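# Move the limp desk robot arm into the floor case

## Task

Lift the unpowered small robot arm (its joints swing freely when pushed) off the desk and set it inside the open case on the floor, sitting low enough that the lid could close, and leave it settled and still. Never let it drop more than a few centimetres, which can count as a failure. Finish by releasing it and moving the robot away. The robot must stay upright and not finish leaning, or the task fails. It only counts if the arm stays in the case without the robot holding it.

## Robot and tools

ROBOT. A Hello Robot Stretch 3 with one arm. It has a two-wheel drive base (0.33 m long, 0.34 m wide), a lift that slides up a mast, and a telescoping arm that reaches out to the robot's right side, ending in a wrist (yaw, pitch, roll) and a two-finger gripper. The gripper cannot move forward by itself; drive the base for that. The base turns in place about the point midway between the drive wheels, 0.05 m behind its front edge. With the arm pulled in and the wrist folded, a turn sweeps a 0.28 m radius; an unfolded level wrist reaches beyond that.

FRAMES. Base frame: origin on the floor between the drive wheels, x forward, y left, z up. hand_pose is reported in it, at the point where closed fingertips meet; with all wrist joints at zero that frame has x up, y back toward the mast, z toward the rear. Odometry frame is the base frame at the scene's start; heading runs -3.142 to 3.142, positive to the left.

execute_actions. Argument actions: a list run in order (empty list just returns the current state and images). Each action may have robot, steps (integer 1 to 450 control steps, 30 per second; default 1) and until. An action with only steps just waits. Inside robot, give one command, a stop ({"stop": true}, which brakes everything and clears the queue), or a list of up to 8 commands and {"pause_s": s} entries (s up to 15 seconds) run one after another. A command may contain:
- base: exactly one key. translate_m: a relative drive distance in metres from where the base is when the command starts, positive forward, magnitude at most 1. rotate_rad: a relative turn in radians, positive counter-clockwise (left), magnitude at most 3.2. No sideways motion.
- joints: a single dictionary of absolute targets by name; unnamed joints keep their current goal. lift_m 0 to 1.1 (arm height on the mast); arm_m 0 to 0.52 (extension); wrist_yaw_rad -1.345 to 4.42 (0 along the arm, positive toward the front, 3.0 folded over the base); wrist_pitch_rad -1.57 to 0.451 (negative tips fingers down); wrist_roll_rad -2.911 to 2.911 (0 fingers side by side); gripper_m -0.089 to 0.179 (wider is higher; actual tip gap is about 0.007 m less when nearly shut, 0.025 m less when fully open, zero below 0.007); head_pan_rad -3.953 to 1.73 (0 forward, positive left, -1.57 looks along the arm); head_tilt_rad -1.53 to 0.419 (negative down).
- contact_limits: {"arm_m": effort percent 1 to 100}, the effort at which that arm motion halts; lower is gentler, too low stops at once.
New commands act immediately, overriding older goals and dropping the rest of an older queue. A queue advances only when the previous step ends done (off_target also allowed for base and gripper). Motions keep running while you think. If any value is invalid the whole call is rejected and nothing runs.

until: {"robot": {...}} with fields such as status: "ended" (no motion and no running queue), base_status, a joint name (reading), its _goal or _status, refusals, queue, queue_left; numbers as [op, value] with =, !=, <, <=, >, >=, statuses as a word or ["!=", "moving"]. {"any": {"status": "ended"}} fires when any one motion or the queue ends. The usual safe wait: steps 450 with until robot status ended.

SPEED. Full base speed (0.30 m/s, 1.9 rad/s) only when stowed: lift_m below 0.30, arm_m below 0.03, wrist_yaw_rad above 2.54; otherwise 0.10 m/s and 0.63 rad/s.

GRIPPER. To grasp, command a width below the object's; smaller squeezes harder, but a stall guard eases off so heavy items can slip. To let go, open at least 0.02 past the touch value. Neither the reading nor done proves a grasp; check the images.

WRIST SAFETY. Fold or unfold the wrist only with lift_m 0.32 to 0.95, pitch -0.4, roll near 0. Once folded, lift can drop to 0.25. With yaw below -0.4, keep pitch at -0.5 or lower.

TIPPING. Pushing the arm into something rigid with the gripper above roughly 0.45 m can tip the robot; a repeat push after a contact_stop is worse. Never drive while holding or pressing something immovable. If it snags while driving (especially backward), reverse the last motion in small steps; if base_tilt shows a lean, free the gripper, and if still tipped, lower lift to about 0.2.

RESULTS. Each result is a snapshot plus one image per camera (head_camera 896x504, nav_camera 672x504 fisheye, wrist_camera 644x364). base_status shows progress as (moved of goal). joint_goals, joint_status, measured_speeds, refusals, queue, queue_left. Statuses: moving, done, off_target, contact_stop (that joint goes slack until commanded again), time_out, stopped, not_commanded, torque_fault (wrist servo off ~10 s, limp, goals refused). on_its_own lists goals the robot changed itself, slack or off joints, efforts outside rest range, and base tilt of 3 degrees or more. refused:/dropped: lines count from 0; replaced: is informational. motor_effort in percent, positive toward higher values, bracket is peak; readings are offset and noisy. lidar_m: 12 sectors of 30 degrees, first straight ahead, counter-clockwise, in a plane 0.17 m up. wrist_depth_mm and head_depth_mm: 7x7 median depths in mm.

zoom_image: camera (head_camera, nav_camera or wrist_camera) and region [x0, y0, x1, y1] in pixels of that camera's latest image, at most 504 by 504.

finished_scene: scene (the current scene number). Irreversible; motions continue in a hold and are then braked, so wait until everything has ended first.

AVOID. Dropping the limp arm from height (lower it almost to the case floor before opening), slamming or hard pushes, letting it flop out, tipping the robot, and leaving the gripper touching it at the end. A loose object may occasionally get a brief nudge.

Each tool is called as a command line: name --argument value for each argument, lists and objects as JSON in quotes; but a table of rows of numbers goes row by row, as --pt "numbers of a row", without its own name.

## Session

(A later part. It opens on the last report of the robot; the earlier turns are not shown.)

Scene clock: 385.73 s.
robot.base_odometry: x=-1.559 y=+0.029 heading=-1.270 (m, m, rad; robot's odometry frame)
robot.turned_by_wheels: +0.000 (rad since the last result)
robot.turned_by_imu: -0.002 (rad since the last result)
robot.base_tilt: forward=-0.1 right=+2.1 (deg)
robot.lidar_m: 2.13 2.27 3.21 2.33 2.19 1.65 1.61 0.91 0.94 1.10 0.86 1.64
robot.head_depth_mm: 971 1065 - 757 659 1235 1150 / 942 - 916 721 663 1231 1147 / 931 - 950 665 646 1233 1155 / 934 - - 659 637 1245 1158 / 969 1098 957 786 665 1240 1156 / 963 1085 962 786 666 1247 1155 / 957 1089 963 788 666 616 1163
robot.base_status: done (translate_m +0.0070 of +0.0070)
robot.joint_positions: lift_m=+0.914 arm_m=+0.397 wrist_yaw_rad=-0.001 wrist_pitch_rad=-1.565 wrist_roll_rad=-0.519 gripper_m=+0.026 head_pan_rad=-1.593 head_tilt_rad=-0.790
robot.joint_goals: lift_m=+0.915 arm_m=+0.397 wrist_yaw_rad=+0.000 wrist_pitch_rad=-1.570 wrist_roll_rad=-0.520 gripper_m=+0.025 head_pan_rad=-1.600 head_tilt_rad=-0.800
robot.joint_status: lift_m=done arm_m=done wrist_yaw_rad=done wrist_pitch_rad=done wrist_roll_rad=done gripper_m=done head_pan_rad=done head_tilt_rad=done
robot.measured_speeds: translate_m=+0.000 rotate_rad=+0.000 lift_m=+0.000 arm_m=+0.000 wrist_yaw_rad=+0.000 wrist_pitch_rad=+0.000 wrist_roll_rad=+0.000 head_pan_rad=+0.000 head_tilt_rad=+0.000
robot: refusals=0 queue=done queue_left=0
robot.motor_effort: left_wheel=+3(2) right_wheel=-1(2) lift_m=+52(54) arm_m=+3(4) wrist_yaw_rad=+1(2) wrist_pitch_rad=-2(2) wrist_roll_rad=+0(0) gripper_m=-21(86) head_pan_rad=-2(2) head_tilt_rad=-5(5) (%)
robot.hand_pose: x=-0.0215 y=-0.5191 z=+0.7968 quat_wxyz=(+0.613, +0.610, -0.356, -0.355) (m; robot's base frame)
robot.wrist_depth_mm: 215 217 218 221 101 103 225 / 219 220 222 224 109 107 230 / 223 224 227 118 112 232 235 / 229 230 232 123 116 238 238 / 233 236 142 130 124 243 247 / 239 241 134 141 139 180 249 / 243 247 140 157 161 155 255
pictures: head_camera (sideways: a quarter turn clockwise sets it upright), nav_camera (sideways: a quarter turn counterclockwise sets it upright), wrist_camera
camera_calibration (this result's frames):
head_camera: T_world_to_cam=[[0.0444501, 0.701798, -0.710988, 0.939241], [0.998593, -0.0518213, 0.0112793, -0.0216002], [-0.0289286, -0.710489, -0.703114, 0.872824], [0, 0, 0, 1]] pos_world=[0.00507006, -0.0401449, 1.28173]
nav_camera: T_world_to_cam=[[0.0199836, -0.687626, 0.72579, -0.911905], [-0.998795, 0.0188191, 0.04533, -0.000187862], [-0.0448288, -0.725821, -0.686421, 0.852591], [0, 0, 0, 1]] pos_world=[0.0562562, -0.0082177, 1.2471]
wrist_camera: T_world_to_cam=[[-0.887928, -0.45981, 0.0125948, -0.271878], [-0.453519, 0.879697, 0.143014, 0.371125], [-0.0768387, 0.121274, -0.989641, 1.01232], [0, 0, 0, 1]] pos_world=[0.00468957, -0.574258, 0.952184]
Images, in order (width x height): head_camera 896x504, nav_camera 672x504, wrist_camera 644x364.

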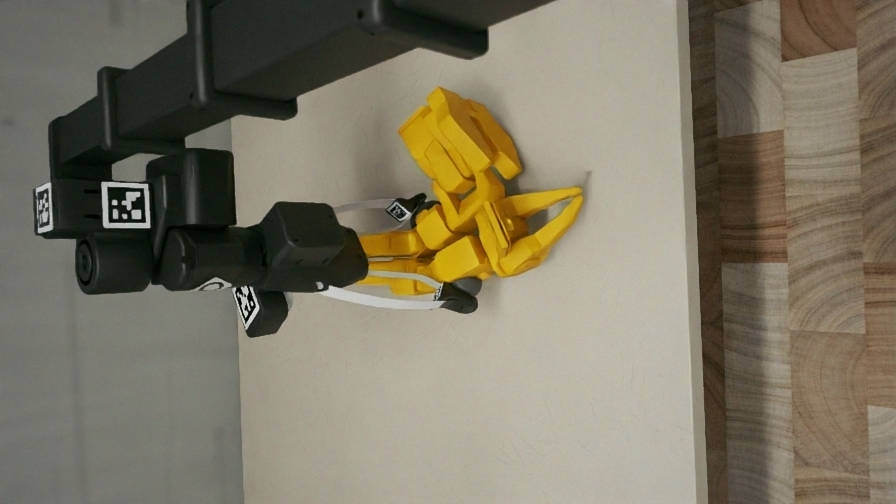

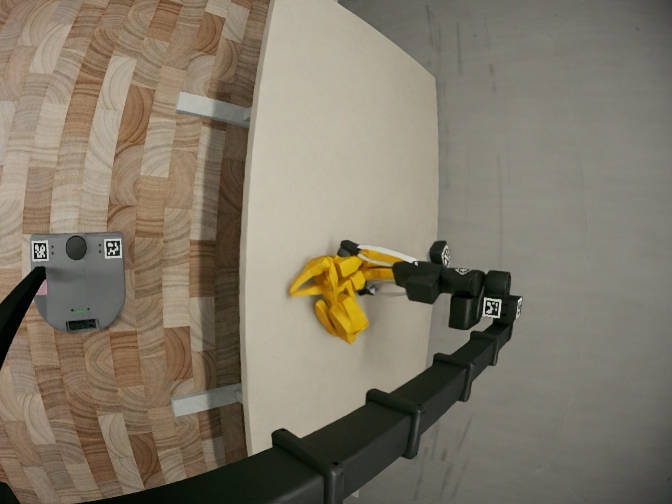

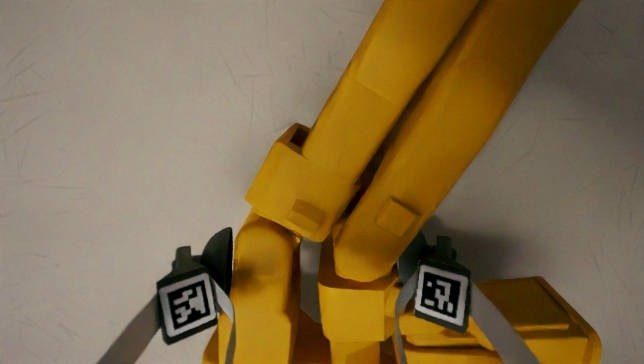

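execute_actions --actions '[{"robot":{"joints":{"lift_m":0.877}},"steps":450,"until":{"robot":{"status":"ended"}}},{"robot":[{"joints":{"gripper_m":0.11}},{"joints":{"lift_m":1.04}},{"joints":{"gripper_m":0.179,"arm_m":0.35}}],"steps":450,"until":{"robot":{"status":"ended"}}}]'

Scene clock: 396.23 s.
robot.base_odometry: x=-1.559 y=+0.029 heading=-1.270 (m, m, rad; robot's odometry frame)
robot.turned_by_wheels: +0.000 (rad since the last result)
robot.turned_by_imu: -0.002 (rad since the last result)
robot.base_tilt: forward=-0.1 right=+2.0 (deg)
robot.lidar_m: 2.13 2.26 3.20 2.34 2.18 1.65 1.61 0.92 0.94 1.10 0.86 1.64
robot.head_depth_mm: 968 1079 947 776 661 1244 1149 / 986 1080 944 724 661 1242 1139 / 984 1087 925 743 647 1232 1158 / - - 954 709 642 1241 1152 / 953 1090 956 775 665 1243 1154 / 966 1088 961 787 668 1233 1162 / 962 1085 963 788 666 614 1166
robot.base_status: done (translate_m +0.0070 of +0.0070)
robot.joint_positions: lift_m=+1.040 arm_m=+0.350 wrist_yaw_rad=-0.001 wrist_pitch_rad=-1.568 wrist_roll_rad=-0.519 gripper_m=+0.179 head_pan_rad=-1.593 head_tilt_rad=-0.790
robot.joint_goals: lift_m=+1.040 arm_m=+0.350 wrist_yaw_rad=+0.000 wrist_pitch_rad=-1.570 wrist_roll_rad=-0.520 gripper_m=+0.179 head_pan_rad=-1.600 head_tilt_rad=-0.800
robot.joint_status: lift_m=done arm_m=done wrist_yaw_rad=done wrist_pitch_rad=done wrist_roll_rad=done gripper_m=done head_pan_rad=done head_tilt_rad=done
robot.measured_speeds: translate_m=+0.000 rotate_rad=+0.000 lift_m=+0.000 arm_m=+0.000 wrist_yaw_rad=+0.000 wrist_pitch_rad=+0.000 wrist_roll_rad=+0.000 head_pan_rad=+0.000 head_tilt_rad=+0.000
robot: refusals=0 queue=done queue_left=0
robot.motor_effort: left_wheel=+3(4) right_wheel=-2(3) lift_m=+47(53) arm_m=-6(4) wrist_yaw_rad=+1(1) wrist_pitch_rad=-1(2) wrist_roll_rad=+0(0) gripper_m=+0(87) head_pan_rad=-2(2) head_tilt_rad=-5(5) (%)
robot.hand_pose: x=-0.0215 y=-0.4720 z=+0.9221 quat_wxyz=(+0.612, +0.611, -0.355, -0.355) (m; robot's base frame)
robot.wrist_depth_mm: 332 336 339 341 284 345 347 / 340 341 345 342 348 354 356 / 348 350 352 300 359 360 362 / 355 357 357 301 362 367 375 / - 363 366 310 297 376 377 / - - 377 380 384 389 391 / - - - 390 388 398 400
pictures: head_camera (sideways: a quarter turn clockwise sets it upright), nav_camera (sideways: a quarter turn counterclockwise sets it upright), wrist_camera
camera_calibration (this result's frames):
head_camera: T_world_to_cam=[[0.0444506, 0.701812, -0.710974, 0.939222], [0.998593, -0.0518218, 0.0112787, -0.0215994], [-0.0289284, -0.710475, -0.703128, 0.872842], [0, 0, 0, 1]] pos_world=[0.00507005, -0.0401445, 1.28173]
nav_camera: T_world_to_cam=[[0.0199831, -0.687641, 0.725776, -0.911887], [-0.998795, 0.0188184, 0.0453299, -0.00018777], [-0.0448287, -0.725807, -0.686436, 0.85261], [0, 0, 0, 1]] pos_world=[0.0562562, -0.00821662, 1.2471]
wrist_camera: T_world_to_cam=[[-0.887927, -0.459845, 0.0113042, -0.250598], [-0.453521, 0.879292, 0.145478, 0.309256], [-0.0768369, 0.124047, -0.989297, 1.13159], [0, 0, 0, 1]] pos_world=[0.00468985, -0.527533, 1.07732]
Images, in order (width x height): head_camera 896x504, nav_camera 672x504, wrist_camera 644x364.

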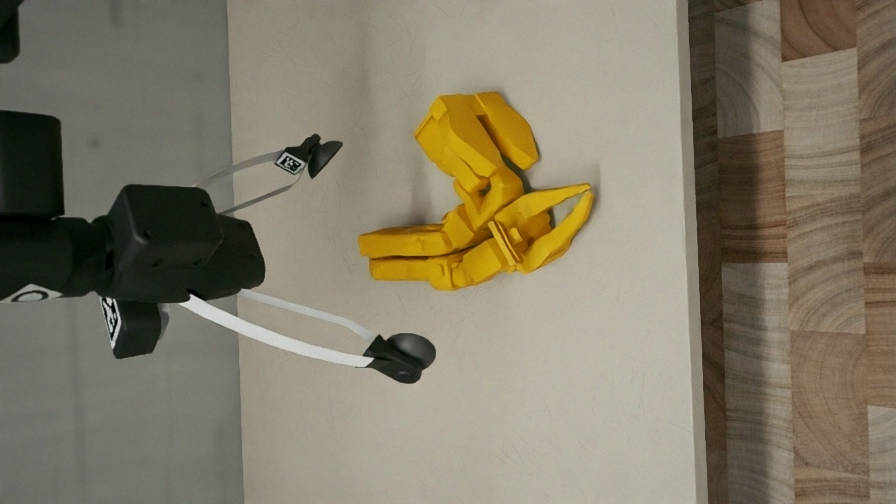

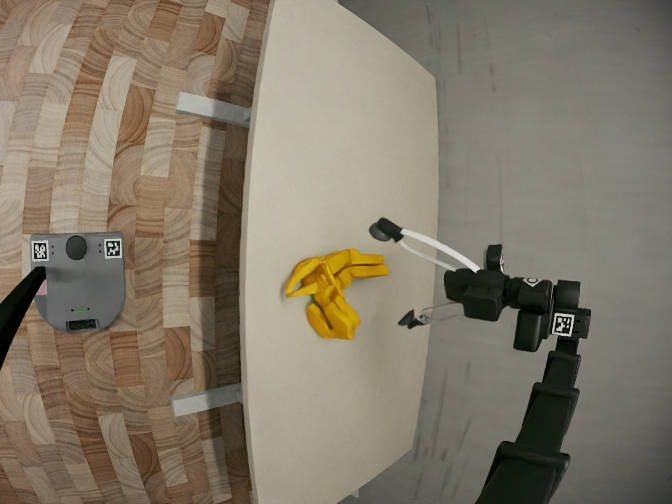

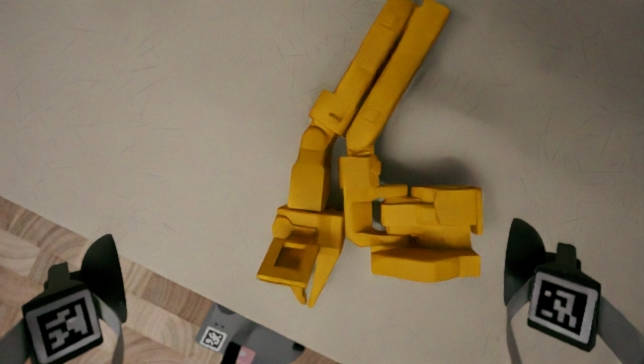

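execute_actions --actions '[{"robot":[{"joints":{"gripper_m":0.12,"arm_m":0.375,"wrist_roll_rad":-0.78},"base":{"translate_m":-0.009}},{"joints":{"lift_m":0.93}}],"steps":450,"until":{"robot":{"status":"ended"}}}]'

Scene clock: 417.97 s.
robot.base_odometry: x=-1.562 y=+0.037 heading=-1.270 (m, m, rad; robot's odometry frame)
robot.turned_by_wheels: +0.000 (rad since the last result)
robot.turned_by_imu: -0.002 (rad since the last result)
robot.base_tilt: forward=-0.1 right=+2.1 (deg)
robot.lidar_m: 2.13 2.28 3.22 2.32 2.18 1.64 1.60 0.91 0.93 1.10 0.86 1.64
robot.head_depth_mm: 967 - - 760 660 1222 1148 / 938 1102 930 741 660 1230 1157 / 926 - 924 686 650 1232 1151 / 930 - - 696 635 1241 1157 / 959 1090 928 786 664 1237 1157 / 959 1094 961 791 669 614 1156 / 951 1086 965 786 668 614 1158
robot.base_status: done (translate_m -0.0090 of -0.0090)
robot.joint_positions: lift_m=+0.930 arm_m=+0.375 wrist_yaw_rad=-0.001 wrist_pitch_rad=-1.568 wrist_roll_rad=-0.776 gripper_m=+0.120 head_pan_rad=-1.593 head_tilt_rad=-0.790
robot.joint_goals: lift_m=+0.930 arm_m=+0.375 wrist_yaw_rad=+0.000 wrist_pitch_rad=-1.570 wrist_roll_rad=-0.780 gripper_m=+0.120 head_pan_rad=-1.600 head_tilt_rad=-0.800
robot.joint_status: lift_m=done arm_m=done wrist_yaw_rad=done wrist_pitch_rad=done wrist_roll_rad=done gripper_m=done head_pan_rad=done head_tilt_rad=done
robot.measured_speeds: translate_m=+0.000 rotate_rad=+0.000 lift_m=+0.000 arm_m=+0.000 wrist_yaw_rad=+0.000 wrist_pitch_rad=+0.000 wrist_roll_rad=+0.000 head_pan_rad=+0.000 head_tilt_rad=+0.000
robot: refusals=0 queue=done queue_left=0
robot.motor_effort: left_wheel=+2(4) right_wheel=-2(5) lift_m=+28(45) arm_m=+3(4) wrist_yaw_rad=+1(1) wrist_pitch_rad=-1(1) wrist_roll_rad=-2(0) gripper_m=+0(87) head_pan_rad=-2(2) head_tilt_rad=-5(5) (%)
robot.hand_pose: x=-0.0215 y=-0.4964 z=+0.8127 quat_wxyz=(+0.653, +0.651, -0.274, -0.274) (m; robot's base frame)
robot.wrist_depth_mm: 230 231 232 234 235 179 240 / 234 236 238 240 186 184 247 / 239 241 242 193 180 249 251 / 243 248 247 193 251 256 258 / 249 250 254 191 258 259 264 / 256 256 201 205 201 267 272 / - 264 177 209 199 186 278
pictures: head_camera (sideways: a quarter turn clockwise sets it upright), nav_camera (sideways: a quarter turn counterclockwise sets it upright), wrist_camera
camera_calibration (this result's frames):
head_camera: T_world_to_cam=[[0.0444504, 0.701812, -0.710974, 0.939222], [0.998593, -0.0518215, 0.0112787, -0.0215994], [-0.0289283, -0.710475, -0.703128, 0.872843], [0, 0, 0, 1]] pos_world=[0.00507006, -0.0401445, 1.28173]
nav_camera: T_world_to_cam=[[0.0199833, -0.687641, 0.725776, -0.911887], [-0.998795, 0.0188182, 0.0453299, -0.000187769], [-0.0448285, -0.725807, -0.686436, 0.852611], [0, 0, 0, 1]] pos_world=[0.0562562, -0.00821659, 1.2471]
wrist_camera: T_world_to_cam=[[-0.741309, -0.671063, 0.0116377, -0.362525], [-0.662662, 0.734559, 0.145953, 0.26995], [-0.106493, 0.100485, -0.989223, 1.01403], [0, 0, 0, 1]] pos_world=[0.0181285, -0.543465, 0.967916]
Images, in order (width x height): head_camera 896x504, nav_camera 672x504, wrist_camera 644x364.

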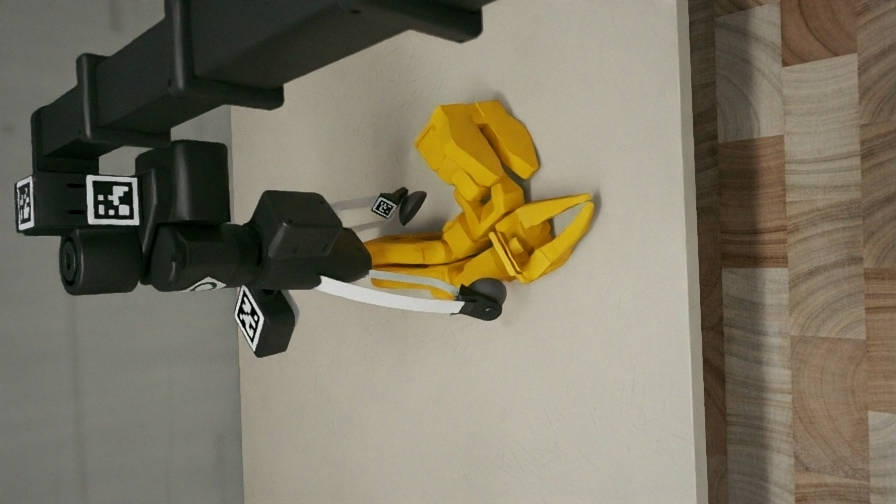

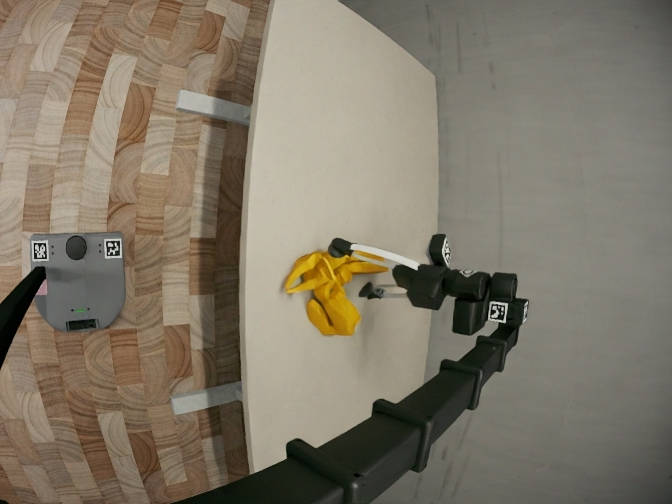

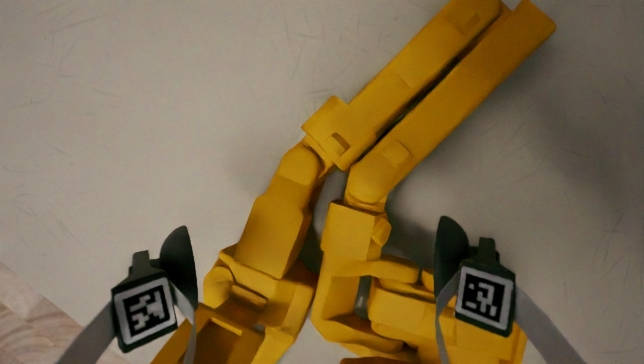

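execute_actions --actions '[{"robot":[{"joints":{"gripper_m":0.13,"arm_m":0.381}},{"joints":{"lift_m":0.872}},{"joints":{"gripper_m":0.028}},{"joints":{"lift_m":0.93}},{"pause_s":1}],"steps":450,"until":{"robot":{"status":"ended"}}}]'

Scene clock: 431.03 s.
robot.base_odometry: x=-1.562 y=+0.037 heading=-1.270 (m, m, rad; robot's odometry frame)
robot.turned_by_wheels: +0.000 (rad since the last result)
robot.turned_by_imu: -0.002 (rad since the last result)
robot.base_tilt: forward=-0.1 right=+2.0 (deg)
robot.lidar_m: 2.14 2.27 3.22 2.33 2.18 1.65 1.60 0.91 0.93 1.10 0.86 1.64
robot.head_depth_mm: 974 - - 757 658 1226 1148 / 942 1114 934 720 662 1233 1155 / 933 1090 947 627 647 1237 1158 / 928 - - 614 663 1241 1161 / 965 1095 926 784 664 1235 1154 / 961 1090 954 785 667 613 1164 / 956 1079 958 790 670 614 1161
robot.base_status: done (translate_m -0.0090 of -0.0090)
robot.joint_positions: lift_m=+0.929 arm_m=+0.381 wrist_yaw_rad=+0.000 wrist_pitch_rad=-1.568 wrist_roll_rad=-0.779 gripper_m=+0.032 head_pan_rad=-1.593 head_tilt_rad=-0.790
robot.joint_goals: lift_m=+0.930 arm_m=+0.381 wrist_yaw_rad=+0.000 wrist_pitch_rad=-1.570 wrist_roll_rad=-0.780 gripper_m=+0.031 head_pan_rad=-1.600 head_tilt_rad=-0.800
robot.joint_status: lift_m=done arm_m=done wrist_yaw_rad=done wrist_pitch_rad=done wrist_roll_rad=done gripper_m=done head_pan_rad=done head_tilt_rad=done
robot.measured_speeds: translate_m=+0.000 rotate_rad=+0.000 lift_m=+0.000 arm_m=+0.000 wrist_yaw_rad=+0.000 wrist_pitch_rad=+0.000 wrist_roll_rad=+0.000 head_pan_rad=+0.000 head_tilt_rad=+0.000
robot: refusals=0 queue=done queue_left=0
robot.motor_effort: left_wheel=+3(5) right_wheel=-2(3) lift_m=+53(57) arm_m=+1(2) wrist_yaw_rad=+1(5) wrist_pitch_rad=-1(6) wrist_roll_rad=-1(3) gripper_m=-21(100) head_pan_rad=-2(2) head_tilt_rad=-5(5) (%)
robot.hand_pose: x=-0.0215 y=-0.5024 z=+0.8119 quat_wxyz=(+0.653, +0.652, -0.273, -0.273) (m; robot's base frame)
robot.wrist_depth_mm: 229 230 230 234 143 144 238 / 232 235 236 236 144 243 244 / 239 239 243 145 135 248 249 / 245 244 247 144 135 252 256 / 247 252 197 144 255 259 262 / 256 254 133 138 135 265 268 / - 263 131 146 144 136 129
pictures: head_camera (sideways: a quarter turn clockwise sets it upright), nav_camera (sideways: a quarter turn counterclockwise sets it upright), wrist_camera
camera_calibration (this result's frames):
head_camera: T_world_to_cam=[[0.0444823, 0.701919, -0.710867, 0.939082], [0.99859, -0.0518653, 0.0112742, -0.0215936], [-0.0289558, -0.710366, -0.703236, 0.872984], [0, 0, 0, 1]] pos_world=[0.00506844, -0.0401414, 1.28172]
nav_camera: T_world_to_cam=[[0.0199519, -0.687752, 0.725671, -0.91175], [-0.998794, 0.0188533, 0.0453294, -0.000187076], [-0.0448567, -0.725701, -0.686547, 0.852755], [0, 0, 0, 1]] pos_world=[0.0562561, -0.00821035, 1.2471]
wrist_camera: T_world_to_cam=[[-0.739438, -0.673131, 0.0112418, -0.367219], [-0.664703, 0.732625, 0.146391, 0.273095], [-0.106777, 0.100775, -0.989163, 1.01388], [0, 0, 0, 1]] pos_world=[0.0182502, -0.549436, 0.967041]
Images, in order (width x height): head_camera 896x504, nav_camera 672x504, wrist_camera 644x364.

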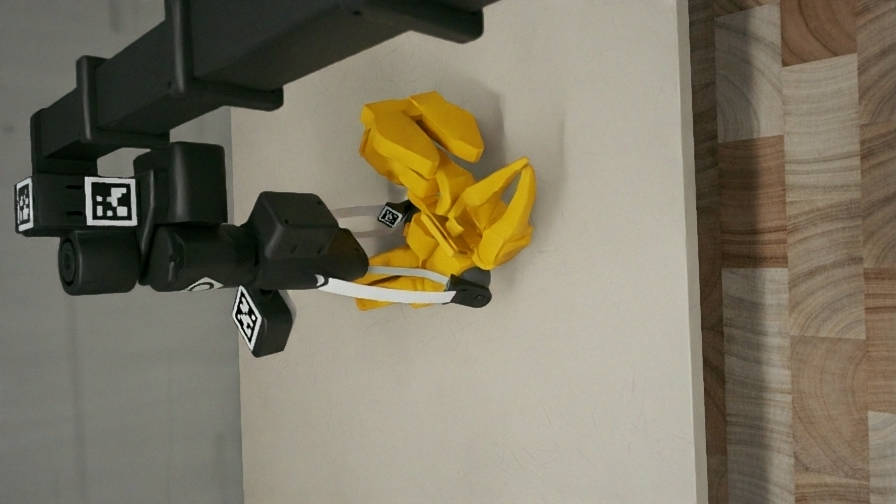

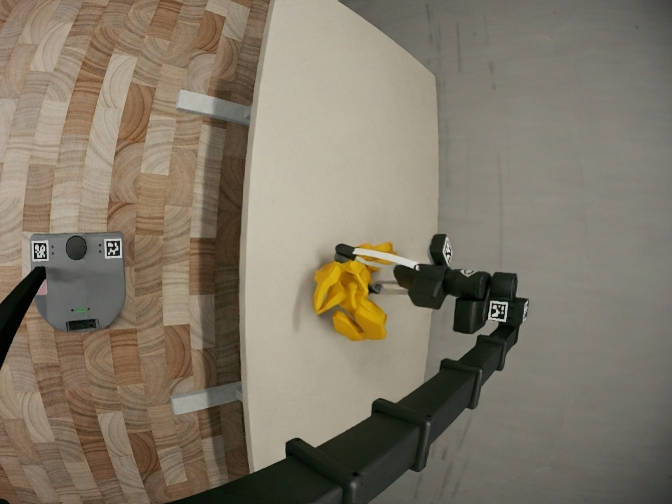

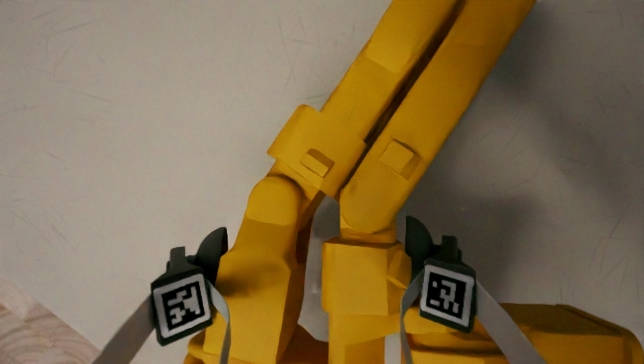

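execute_actions --actions '[{"robot":[{"joints":{"lift_m":0.95,"arm_m":0.2}},{"base":{"rotate_rad":1.973},"joints":{"head_pan_rad":-1.2,"head_tilt_rad":-1.0}},{"base":{"translate_m":1.0},"joints":{"lift_m":0.6}}],"steps":450,"until":{"robot":{"status":"ended"}}},{"steps":300,"until":{"robot":{"status":"ended"}}}]'

Scene clock: 469.43 s.
robot.base_odometry: x=-0.799 y=+0.684 heading=+0.703 (m, m, rad; robot's odometry frame)
robot.turned_by_wheels: +1.973 (rad since the last result)
robot.turned_by_imu: +1.970 (rad since the last result)
robot.base_tilt: forward=-0.1 right=+2.0 (deg)
robot.lidar_m: 1.82 1.25 1.17 1.20 1.54 1.58 1.84 2.63 2.59 2.64 2.94 1.36
robot.head_depth_mm: 2299 1960 1700 1537 765 1162 - / 2353 1971 1693 1517 - 763 1135 / 2329 1960 1706 1519 1326 1196 1138 / 2370 1966 1709 1501 1339 1213 1124 / 2326 1983 1709 1505 1345 1221 1112 / 2341 2010 1704 1499 1350 1227 1118 / 2328 1983 1711 1511 1342 1224 1110
robot.base_status: done (translate_m +1.0000 of +1.0000)
robot.joint_positions: lift_m=+0.600 arm_m=+0.200 wrist_yaw_rad=+0.000 wrist_pitch_rad=-1.568 wrist_roll_rad=-0.779 gripper_m=+0.032 head_pan_rad=-1.207 head_tilt_rad=-0.987
robot.joint_goals: lift_m=+0.600 arm_m=+0.200 wrist_yaw_rad=+0.000 wrist_pitch_rad=-1.570 wrist_roll_rad=-0.780 gripper_m=+0.031 head_pan_rad=-1.200 head_tilt_rad=-1.000
robot.joint_status: lift_m=done arm_m=done wrist_yaw_rad=done wrist_pitch_rad=done wrist_roll_rad=done gripper_m=done head_pan_rad=done head_tilt_rad=done
robot.measured_speeds: translate_m=+0.000 rotate_rad=+0.000 lift_m=+0.000 arm_m=+0.000 wrist_yaw_rad=+0.000 wrist_pitch_rad=+0.000 wrist_roll_rad=+0.000 head_pan_rad=+0.000 head_tilt_rad=+0.000
robot: refusals=0 queue=done queue_left=0
robot.motor_effort: left_wheel=-1(5) right_wheel=+0(4) lift_m=+35(54) arm_m=-6(6) wrist_yaw_rad=+1(1) wrist_pitch_rad=-1(1) wrist_roll_rad=+0(1) gripper_m=-20(20) head_pan_rad=+2(23) head_tilt_rad=-7(23) (%)
robot.hand_pose: x=-0.0215 y=-0.3218 z=+0.4825 quat_wxyz=(+0.653, +0.652, -0.273, -0.273) (m; robot's base frame)
robot.wrist_depth_mm: 594 601 604 617 143 144 623 / 611 607 622 614 143 629 644 / 616 625 637 145 136 652 646 / 637 639 648 144 135 657 664 / 642 662 142 144 670 682 680 / 667 670 132 137 135 693 707 / 675 - 131 144 145 136 129
pictures: head_camera (sideways: a quarter turn clockwise sets it upright), nav_camera (sideways: a quarter turn counterclockwise sets it upright), wrist_camera
camera_calibration (this result's frames):
head_camera: T_world_to_cam=[[-0.267907, 0.784372, -0.559451, 0.743699], [0.945154, 0.326582, 0.00527081, -0.0134498], [0.186841, -0.527356, -0.828846, 1.035], [0, 0, 0, 1]] pos_world=[0.0185734, -0.0331308, 1.27399]
nav_camera: T_world_to_cam=[[0.323398, -0.74997, 0.577025, -0.719914], [-0.929189, -0.367003, 0.043771, 0.00142868], [0.178943, -0.550321, -0.815552, 1.01915], [0, 0, 0, 1]] pos_world=[0.0517769, 0.0214692, 1.24651]
wrist_camera: T_world_to_cam=[[-0.739276, -0.673308, 0.0112653, -0.242053], [-0.664879, 0.73247, 0.146366, 0.188996], [-0.106801, 0.100715, -0.989166, 0.66985], [0, 0, 0, 1]] pos_world=[0.0182564, -0.368874, 0.637657]
Images, in order (width x height): head_camera 896x504, nav_camera 672x504, wrist_camera 644x364.

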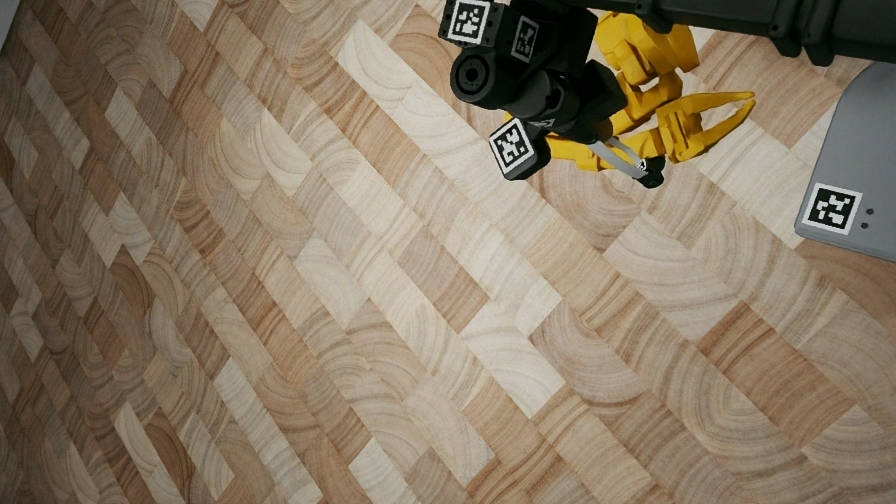

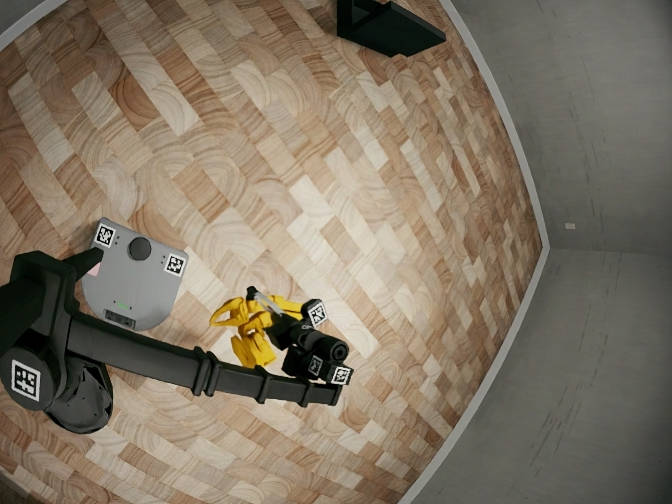

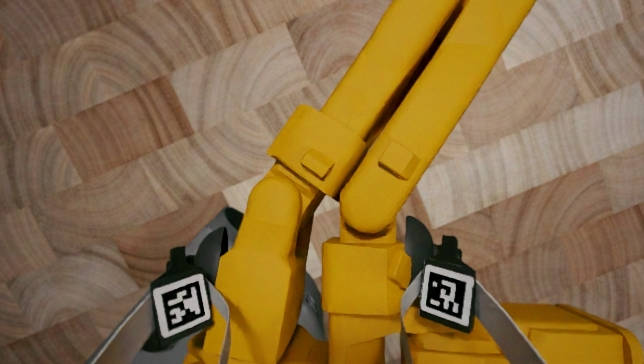

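execute_actions --actions '[{"robot":[{"base":{"translate_m":1.0},"joints":{"lift_m":0.66}},{"base":{"translate_m":0.4}},{"base":{"rotate_rad":0.45},"joints":{"head_pan_rad":-1.57,"head_tilt_rad":-1.1}}],"steps":450,"until":{"robot":{"status":"ended"}}},{"steps":300,"until":{"robot":{"status":"ended"}}}]'

Scene clock: 492.87 s.
robot.base_odometry: x=+0.269 y=+1.589 heading=+1.153 (m, m, rad; robot's odometry frame)
robot.turned_by_wheels: +0.450 (rad since the last result)
robot.turned_by_imu: +0.436 (rad since the last result)
robot.base_tilt: forward=-0.1 right=+2.0 (deg)
robot.lidar_m: 0.64 0.58 0.59 0.72 1.40 2.85 3.51 3.17 0.36 1.64 1.49 1.01
robot.head_depth_mm: 1954 1737 1554 1428 1311 - - / 1981 1740 1616 - 1139 1202 - / 1995 1734 1640 757 754 1209 - / 1924 1744 1605 - 1218 1200 - / 1847 1743 1563 1412 1284 1193 1115 / 1705 1749 1559 1419 1295 1197 1115 / 1581 1730 1566 1416 1297 1194 1104
robot.base_status: done (rotate_rad +0.4499 of +0.4500)
robot.joint_positions: lift_m=+0.659 arm_m=+0.200 wrist_yaw_rad=+0.000 wrist_pitch_rad=-1.568 wrist_roll_rad=-0.779 gripper_m=+0.032 head_pan_rad=-1.563 head_tilt_rad=-1.086
robot.joint_goals: lift_m=+0.660 arm_m=+0.200 wrist_yaw_rad=+0.000 wrist_pitch_rad=-1.570 wrist_roll_rad=-0.780 gripper_m=+0.031 head_pan_rad=-1.570 head_tilt_rad=-1.100
robot.joint_status: lift_m=done arm_m=done wrist_yaw_rad=done wrist_pitch_rad=done wrist_roll_rad=done gripper_m=done head_pan_rad=done head_tilt_rad=done
robot.measured_speeds: translate_m=+0.000 rotate_rad=+0.000 lift_m=+0.000 arm_m=+0.000 wrist_yaw_rad=+0.000 wrist_pitch_rad=+0.000 wrist_roll_rad=+0.000 head_pan_rad=+0.000 head_tilt_rad=+0.000
robot: refusals=0 queue=done queue_left=0
robot.motor_effort: left_wheel=-2(4) right_wheel=+0(4) lift_m=+52(56) arm_m=-5(5) wrist_yaw_rad=+1(1) wrist_pitch_rad=-1(1) wrist_roll_rad=-1(0) gripper_m=-21(21) head_pan_rad=-2(20) head_tilt_rad=-7(16) (%)
robot.hand_pose: x=-0.0215 y=-0.3218 z=+0.5419 quat_wxyz=(+0.653, +0.652, -0.273, -0.273) (m; robot's base frame)
robot.wrist_depth_mm: 657 667 668 669 143 143 678 / 668 675 678 656 143 576 500 / 671 682 679 146 135 565 438 / 694 690 697 145 135 521 372 / 707 714 142 145 523 425 301 / 722 751 132 137 135 305 755 / 748 - 131 143 145 136 129
pictures: head_camera (sideways: a quarter turn clockwise sets it upright), nav_camera (sideways: a quarter turn counterclockwise sets it upright), wrist_camera
camera_calibration (this result's frames):
head_camera: T_world_to_cam=[[0.0218728, 0.879781, -0.474875, 0.631755], [0.999717, -0.0236858, 0.00216545, -0.00973929], [-0.00934265, -0.474788, -0.880051, 1.10275], [0, 0, 0, 1]] pos_world=[0.00622089, -0.0324651, 1.2705]
nav_camera: T_world_to_cam=[[0.0421435, -0.868674, 0.493588, -0.609503], [-0.998805, -0.024397, 0.0423431, 0.0037178], [-0.0247403, -0.494783, -0.868664, 1.08943], [0, 0, 0, 1]] pos_world=[0.0563527, 0.00966125, 1.24703]
wrist_camera: T_world_to_cam=[[-0.739273, -0.673311, 0.0112653, -0.24272], [-0.664882, 0.732467, 0.146366, 0.180299], [-0.106801, 0.100714, -0.989166, 0.728598], [0, 0, 0, 1]] pos_world=[0.0182566, -0.368869, 0.69705]
Images, in order (width x height): head_camera 896x504, nav_camera 672x504, wrist_camera 644x364.

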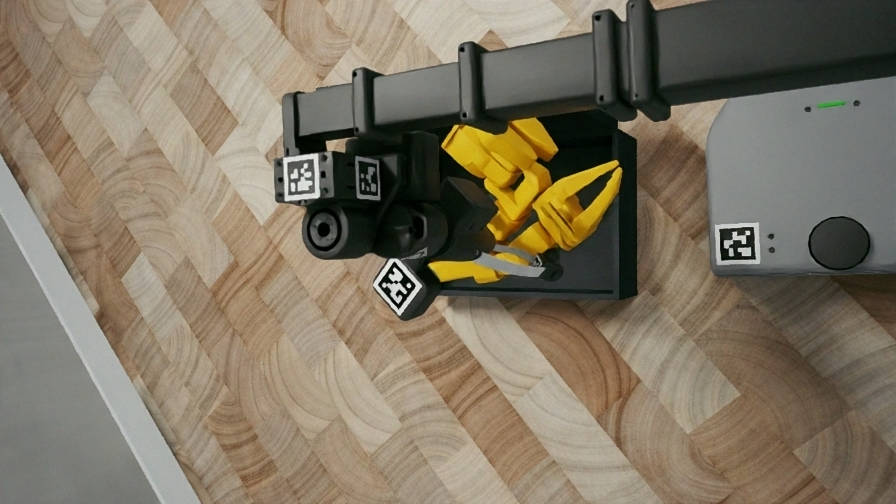

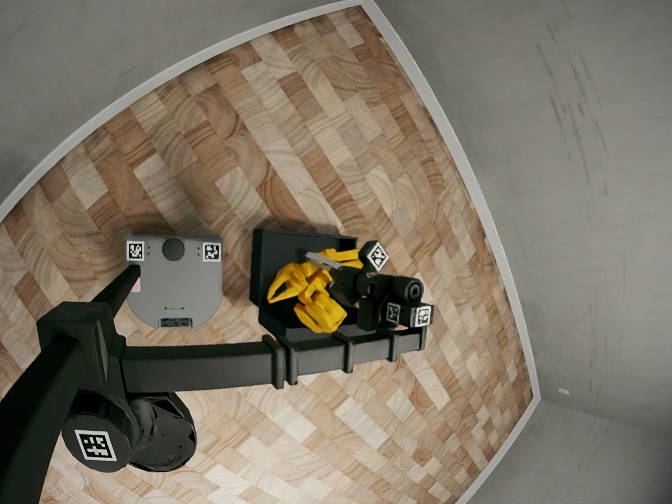

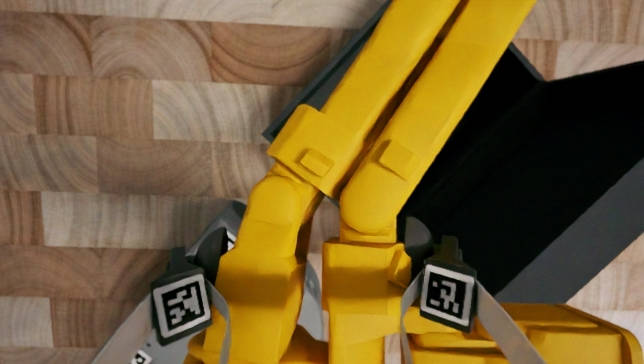

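execute_actions --actions '[{"robot":[{"joints":{"arm_m":0.395}},{"joints":{"lift_m":0.36}}],"steps":450,"until":{"robot":{"status":"ended"}}}]'

Scene clock: 511.10 s.
robot.base_odometry: x=+0.269 y=+1.589 heading=+1.153 (m, m, rad; robot's odometry frame)
robot.turned_by_wheels: +0.000 (rad since the last result)
robot.turned_by_imu: -0.002 (rad since the last result)
robot.base_tilt: forward=-0.1 right=+2.0 (deg)
robot.lidar_m: 0.64 0.58 0.59 0.72 1.41 2.86 3.52 3.17 0.36 1.64 1.49 1.01
robot.head_depth_mm: 1954 1750 1564 1410 1273 1186 1116 / 1982 1736 1541 994 1110 1197 - / 1965 1749 1587 1113 1250 1206 - / 1936 1756 1588 1130 1268 1203 - / 1850 1732 1571 1423 1279 1195 1105 / 1705 1755 1572 1425 1295 1191 1111 / 1574 1720 1576 1412 1301 1193 1109
robot.base_status: done (rotate_rad +0.4499 of +0.4500)
robot.joint_positions: lift_m=+0.360 arm_m=+0.395 wrist_yaw_rad=+0.000 wrist_pitch_rad=-1.568 wrist_roll_rad=-0.779 gripper_m=+0.032 head_pan_rad=-1.563 head_tilt_rad=-1.086
robot.joint_goals: lift_m=+0.360 arm_m=+0.395 wrist_yaw_rad=+0.000 wrist_pitch_rad=-1.570 wrist_roll_rad=-0.780 gripper_m=+0.031 head_pan_rad=-1.570 head_tilt_rad=-1.100
robot.joint_status: lift_m=done arm_m=done wrist_yaw_rad=done wrist_pitch_rad=done wrist_roll_rad=done gripper_m=done head_pan_rad=done head_tilt_rad=done
robot.measured_speeds: translate_m=+0.000 rotate_rad=+0.000 lift_m=+0.000 arm_m=+0.000 wrist_yaw_rad=+0.000 wrist_pitch_rad=+0.000 wrist_roll_rad=+0.000 head_pan_rad=+0.000 head_tilt_rad=+0.000
robot: refusals=0 queue=done queue_left=0
robot.motor_effort: left_wheel=-2(2) right_wheel=+1(1) lift_m=+36(52) arm_m=+4(3) wrist_yaw_rad=+1(1) wrist_pitch_rad=-1(1) wrist_roll_rad=-1(0) gripper_m=-20(20) head_pan_rad=-2(2) head_tilt_rad=-7(7) (%)
robot.hand_pose: x=-0.0215 y=-0.5163 z=+0.2425 quat_wxyz=(+0.653, +0.652, -0.273, -0.273) (m; robot's base frame)
robot.wrist_depth_mm: 369 372 374 356 143 144 386 / 375 377 377 311 143 264 393 / 388 389 367 145 135 315 403 / 392 395 372 144 135 378 304 / 402 379 260 145 383 355 276 / 411 329 133 138 135 293 274 / 427 298 132 146 145 136 129
pictures: head_camera (sideways: a quarter turn clockwise sets it upright), nav_camera (sideways: a quarter turn counterclockwise sets it upright), wrist_camera
camera_calibration (this result's frames):
head_camera: T_world_to_cam=[[0.0220021, 0.879814, -0.474809, 0.631668], [0.999714, -0.0238332, 0.00216308, -0.00973618], [-0.00941312, -0.47472, -0.880086, 1.1028], [0, 0, 0, 1]] pos_world=[0.00621609, -0.0324627, 1.2705]
nav_camera: T_world_to_cam=[[0.0420158, -0.868718, 0.493523, -0.609417], [-0.998809, -0.024253, 0.0423419, 0.00371945], [-0.0248137, -0.494714, -0.868702, 1.08948], [0, 0, 0, 1]] pos_world=[0.0563541, 0.00965798, 1.24703]
wrist_camera: T_world_to_cam=[[-0.739284, -0.673299, 0.0112661, -0.370248], [-0.664871, 0.732478, 0.146365, 0.366532], [-0.1068, 0.100715, -0.989166, 0.452041], [0, 0, 0, 1]] pos_world=[0.0182563, -0.563292, 0.397668]
Images, in order (width x height): head_camera 896x504, nav_camera 672x504, wrist_camera 644x364.

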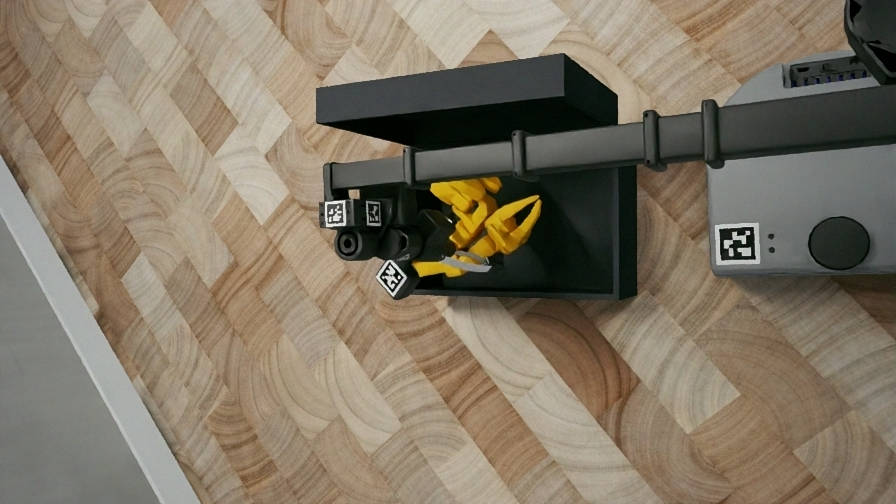

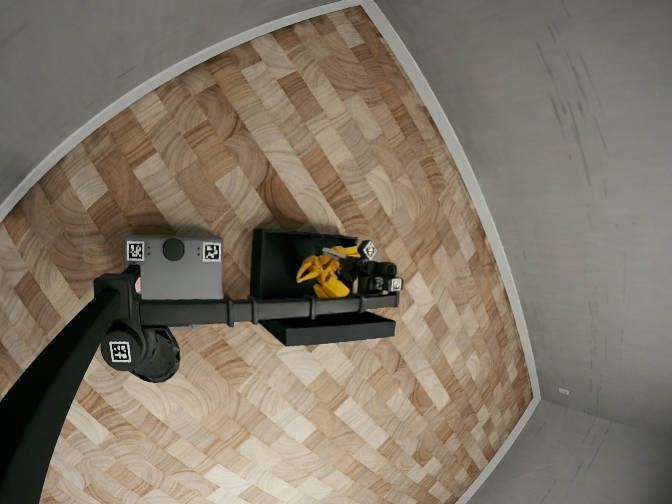

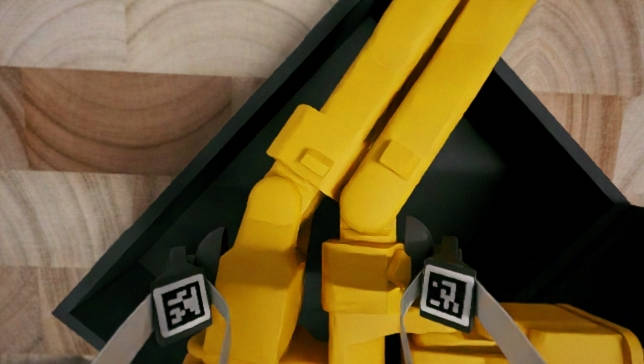

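execute_actions --actions '[{"robot":[{"joints":{"arm_m":0.36},"base":{"translate_m":-0.015}},{"joints":{"lift_m":0.27}}],"steps":450,"until":{"robot":{"status":"ended"}}}]'

Scene clock: 522.33 s.
robot.base_odometry: x=+0.263 y=+1.575 heading=+1.153 (m, m, rad; robot's odometry frame)
robot.turned_by_wheels: +0.000 (rad since the last result)
robot.turned_by_imu: -0.001 (rad since the last result)
robot.base_tilt: forward=-0.1 right=+2.0 (deg)
robot.lidar_m: 0.65 0.59 0.60 0.73 1.44 2.84 3.52 3.15 0.35 0.37 1.50 1.03
robot.head_depth_mm: 1974 1745 1563 1412 1294 1183 1129 / 1978 1735 1569 992 1108 1195 - / 1969 1732 1554 1268 1234 1212 - / 1952 1736 1567 1341 1254 1217 - / 1866 1747 1569 1400 1288 1189 1102 / 1734 1771 1561 1423 1301 1195 1105 / 1584 1725 1572 1424 1290 1196 1111
robot.base_status: done (translate_m -0.0150 of -0.0150)
robot.joint_positions: lift_m=+0.270 arm_m=+0.360 wrist_yaw_rad=+0.000 wrist_pitch_rad=-1.568 wrist_roll_rad=-0.779 gripper_m=+0.032 head_pan_rad=-1.563 head_tilt_rad=-1.086
robot.joint_goals: lift_m=+0.270 arm_m=+0.360 wrist_yaw_rad=+0.000 wrist_pitch_rad=-1.570 wrist_roll_rad=-0.780 gripper_m=+0.031 head_pan_rad=-1.570 head_tilt_rad=-1.100
robot.joint_status: lift_m=done arm_m=done wrist_yaw_rad=done wrist_pitch_rad=done wrist_roll_rad=done gripper_m=done head_pan_rad=done head_tilt_rad=done
robot.measured_speeds: translate_m=+0.000 rotate_rad=+0.000 lift_m=+0.000 arm_m=+0.000 wrist_yaw_rad=+0.000 wrist_pitch_rad=+0.000 wrist_roll_rad=+0.000 head_pan_rad=+0.000 head_tilt_rad=+0.000
robot: refusals=0 queue=done queue_left=0
robot.motor_effort: left_wheel=-2(7) right_wheel=+0(3) lift_m=+36(37) arm_m=-5(6) wrist_yaw_rad=+0(1) wrist_pitch_rad=-1(1) wrist_roll_rad=+0(0) gripper_m=-20(21) head_pan_rad=-2(2) head_tilt_rad=-7(7) (%)
robot.hand_pose: x=-0.0215 y=-0.4818 z=+0.1525 quat_wxyz=(+0.653, +0.652, -0.273, -0.273) (m; robot's base frame)
robot.wrist_depth_mm: 287 287 179 265 143 143 202 / 289 293 202 271 143 279 231 / 297 188 275 146 135 284 274 / 302 214 281 144 135 291 284 / 187 286 214 144 291 297 247 / 235 287 133 138 135 271 216 / 214 259 132 146 145 136 130
pictures: head_camera (sideways: a quarter turn clockwise sets it upright), nav_camera (sideways: a quarter turn counterclockwise sets it upright), wrist_camera
camera_calibration (this result's frames):
head_camera: T_world_to_cam=[[0.0220775, 0.879812, -0.474809, 0.631668], [0.999712, -0.0239188, 0.00216308, -0.00973617], [-0.00945375, -0.47472, -0.880086, 1.1028], [0, 0, 0, 1]] pos_world=[0.00621331, -0.0324627, 1.2705]
nav_camera: T_world_to_cam=[[0.0419414, -0.868721, 0.493523, -0.609417], [-0.998811, -0.0241675, 0.0423419, 0.00371946], [-0.0248561, -0.494712, -0.868702, 1.08948], [0, 0, 0, 1]] pos_world=[0.0563549, 0.00965367, 1.24703]
wrist_camera: T_world_to_cam=[[-0.739284, -0.673299, 0.0112662, -0.346056], [-0.66487, 0.732479, 0.146365, 0.354491], [-0.1068, 0.100715, -0.989166, 0.359546], [0, 0, 0, 1]] pos_world=[0.0182562, -0.528868, 0.307664]
Images, in order (width x height): head_camera 896x504, nav_camera 672x504, wrist_camera 644x364.

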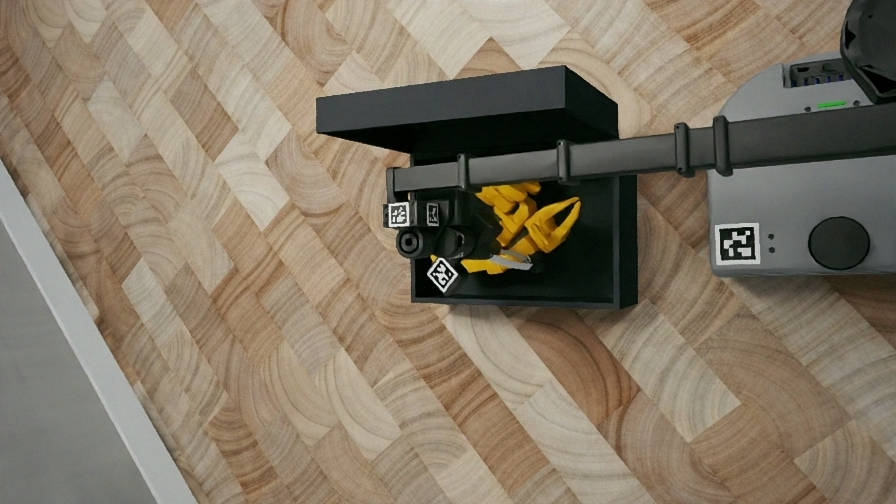

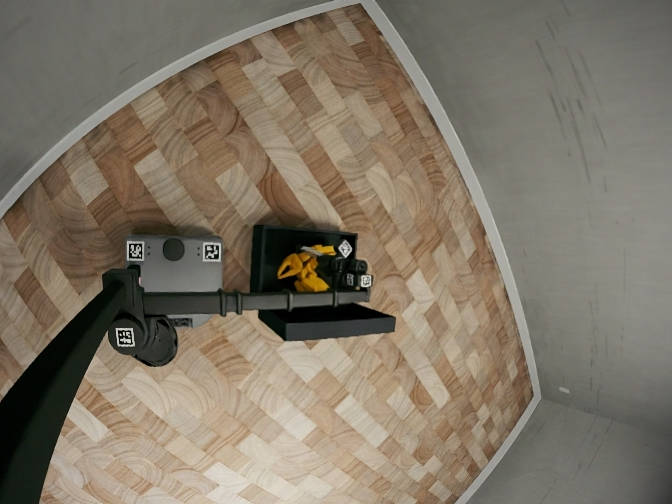

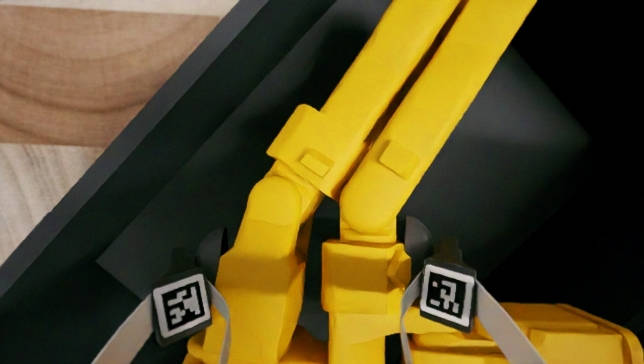

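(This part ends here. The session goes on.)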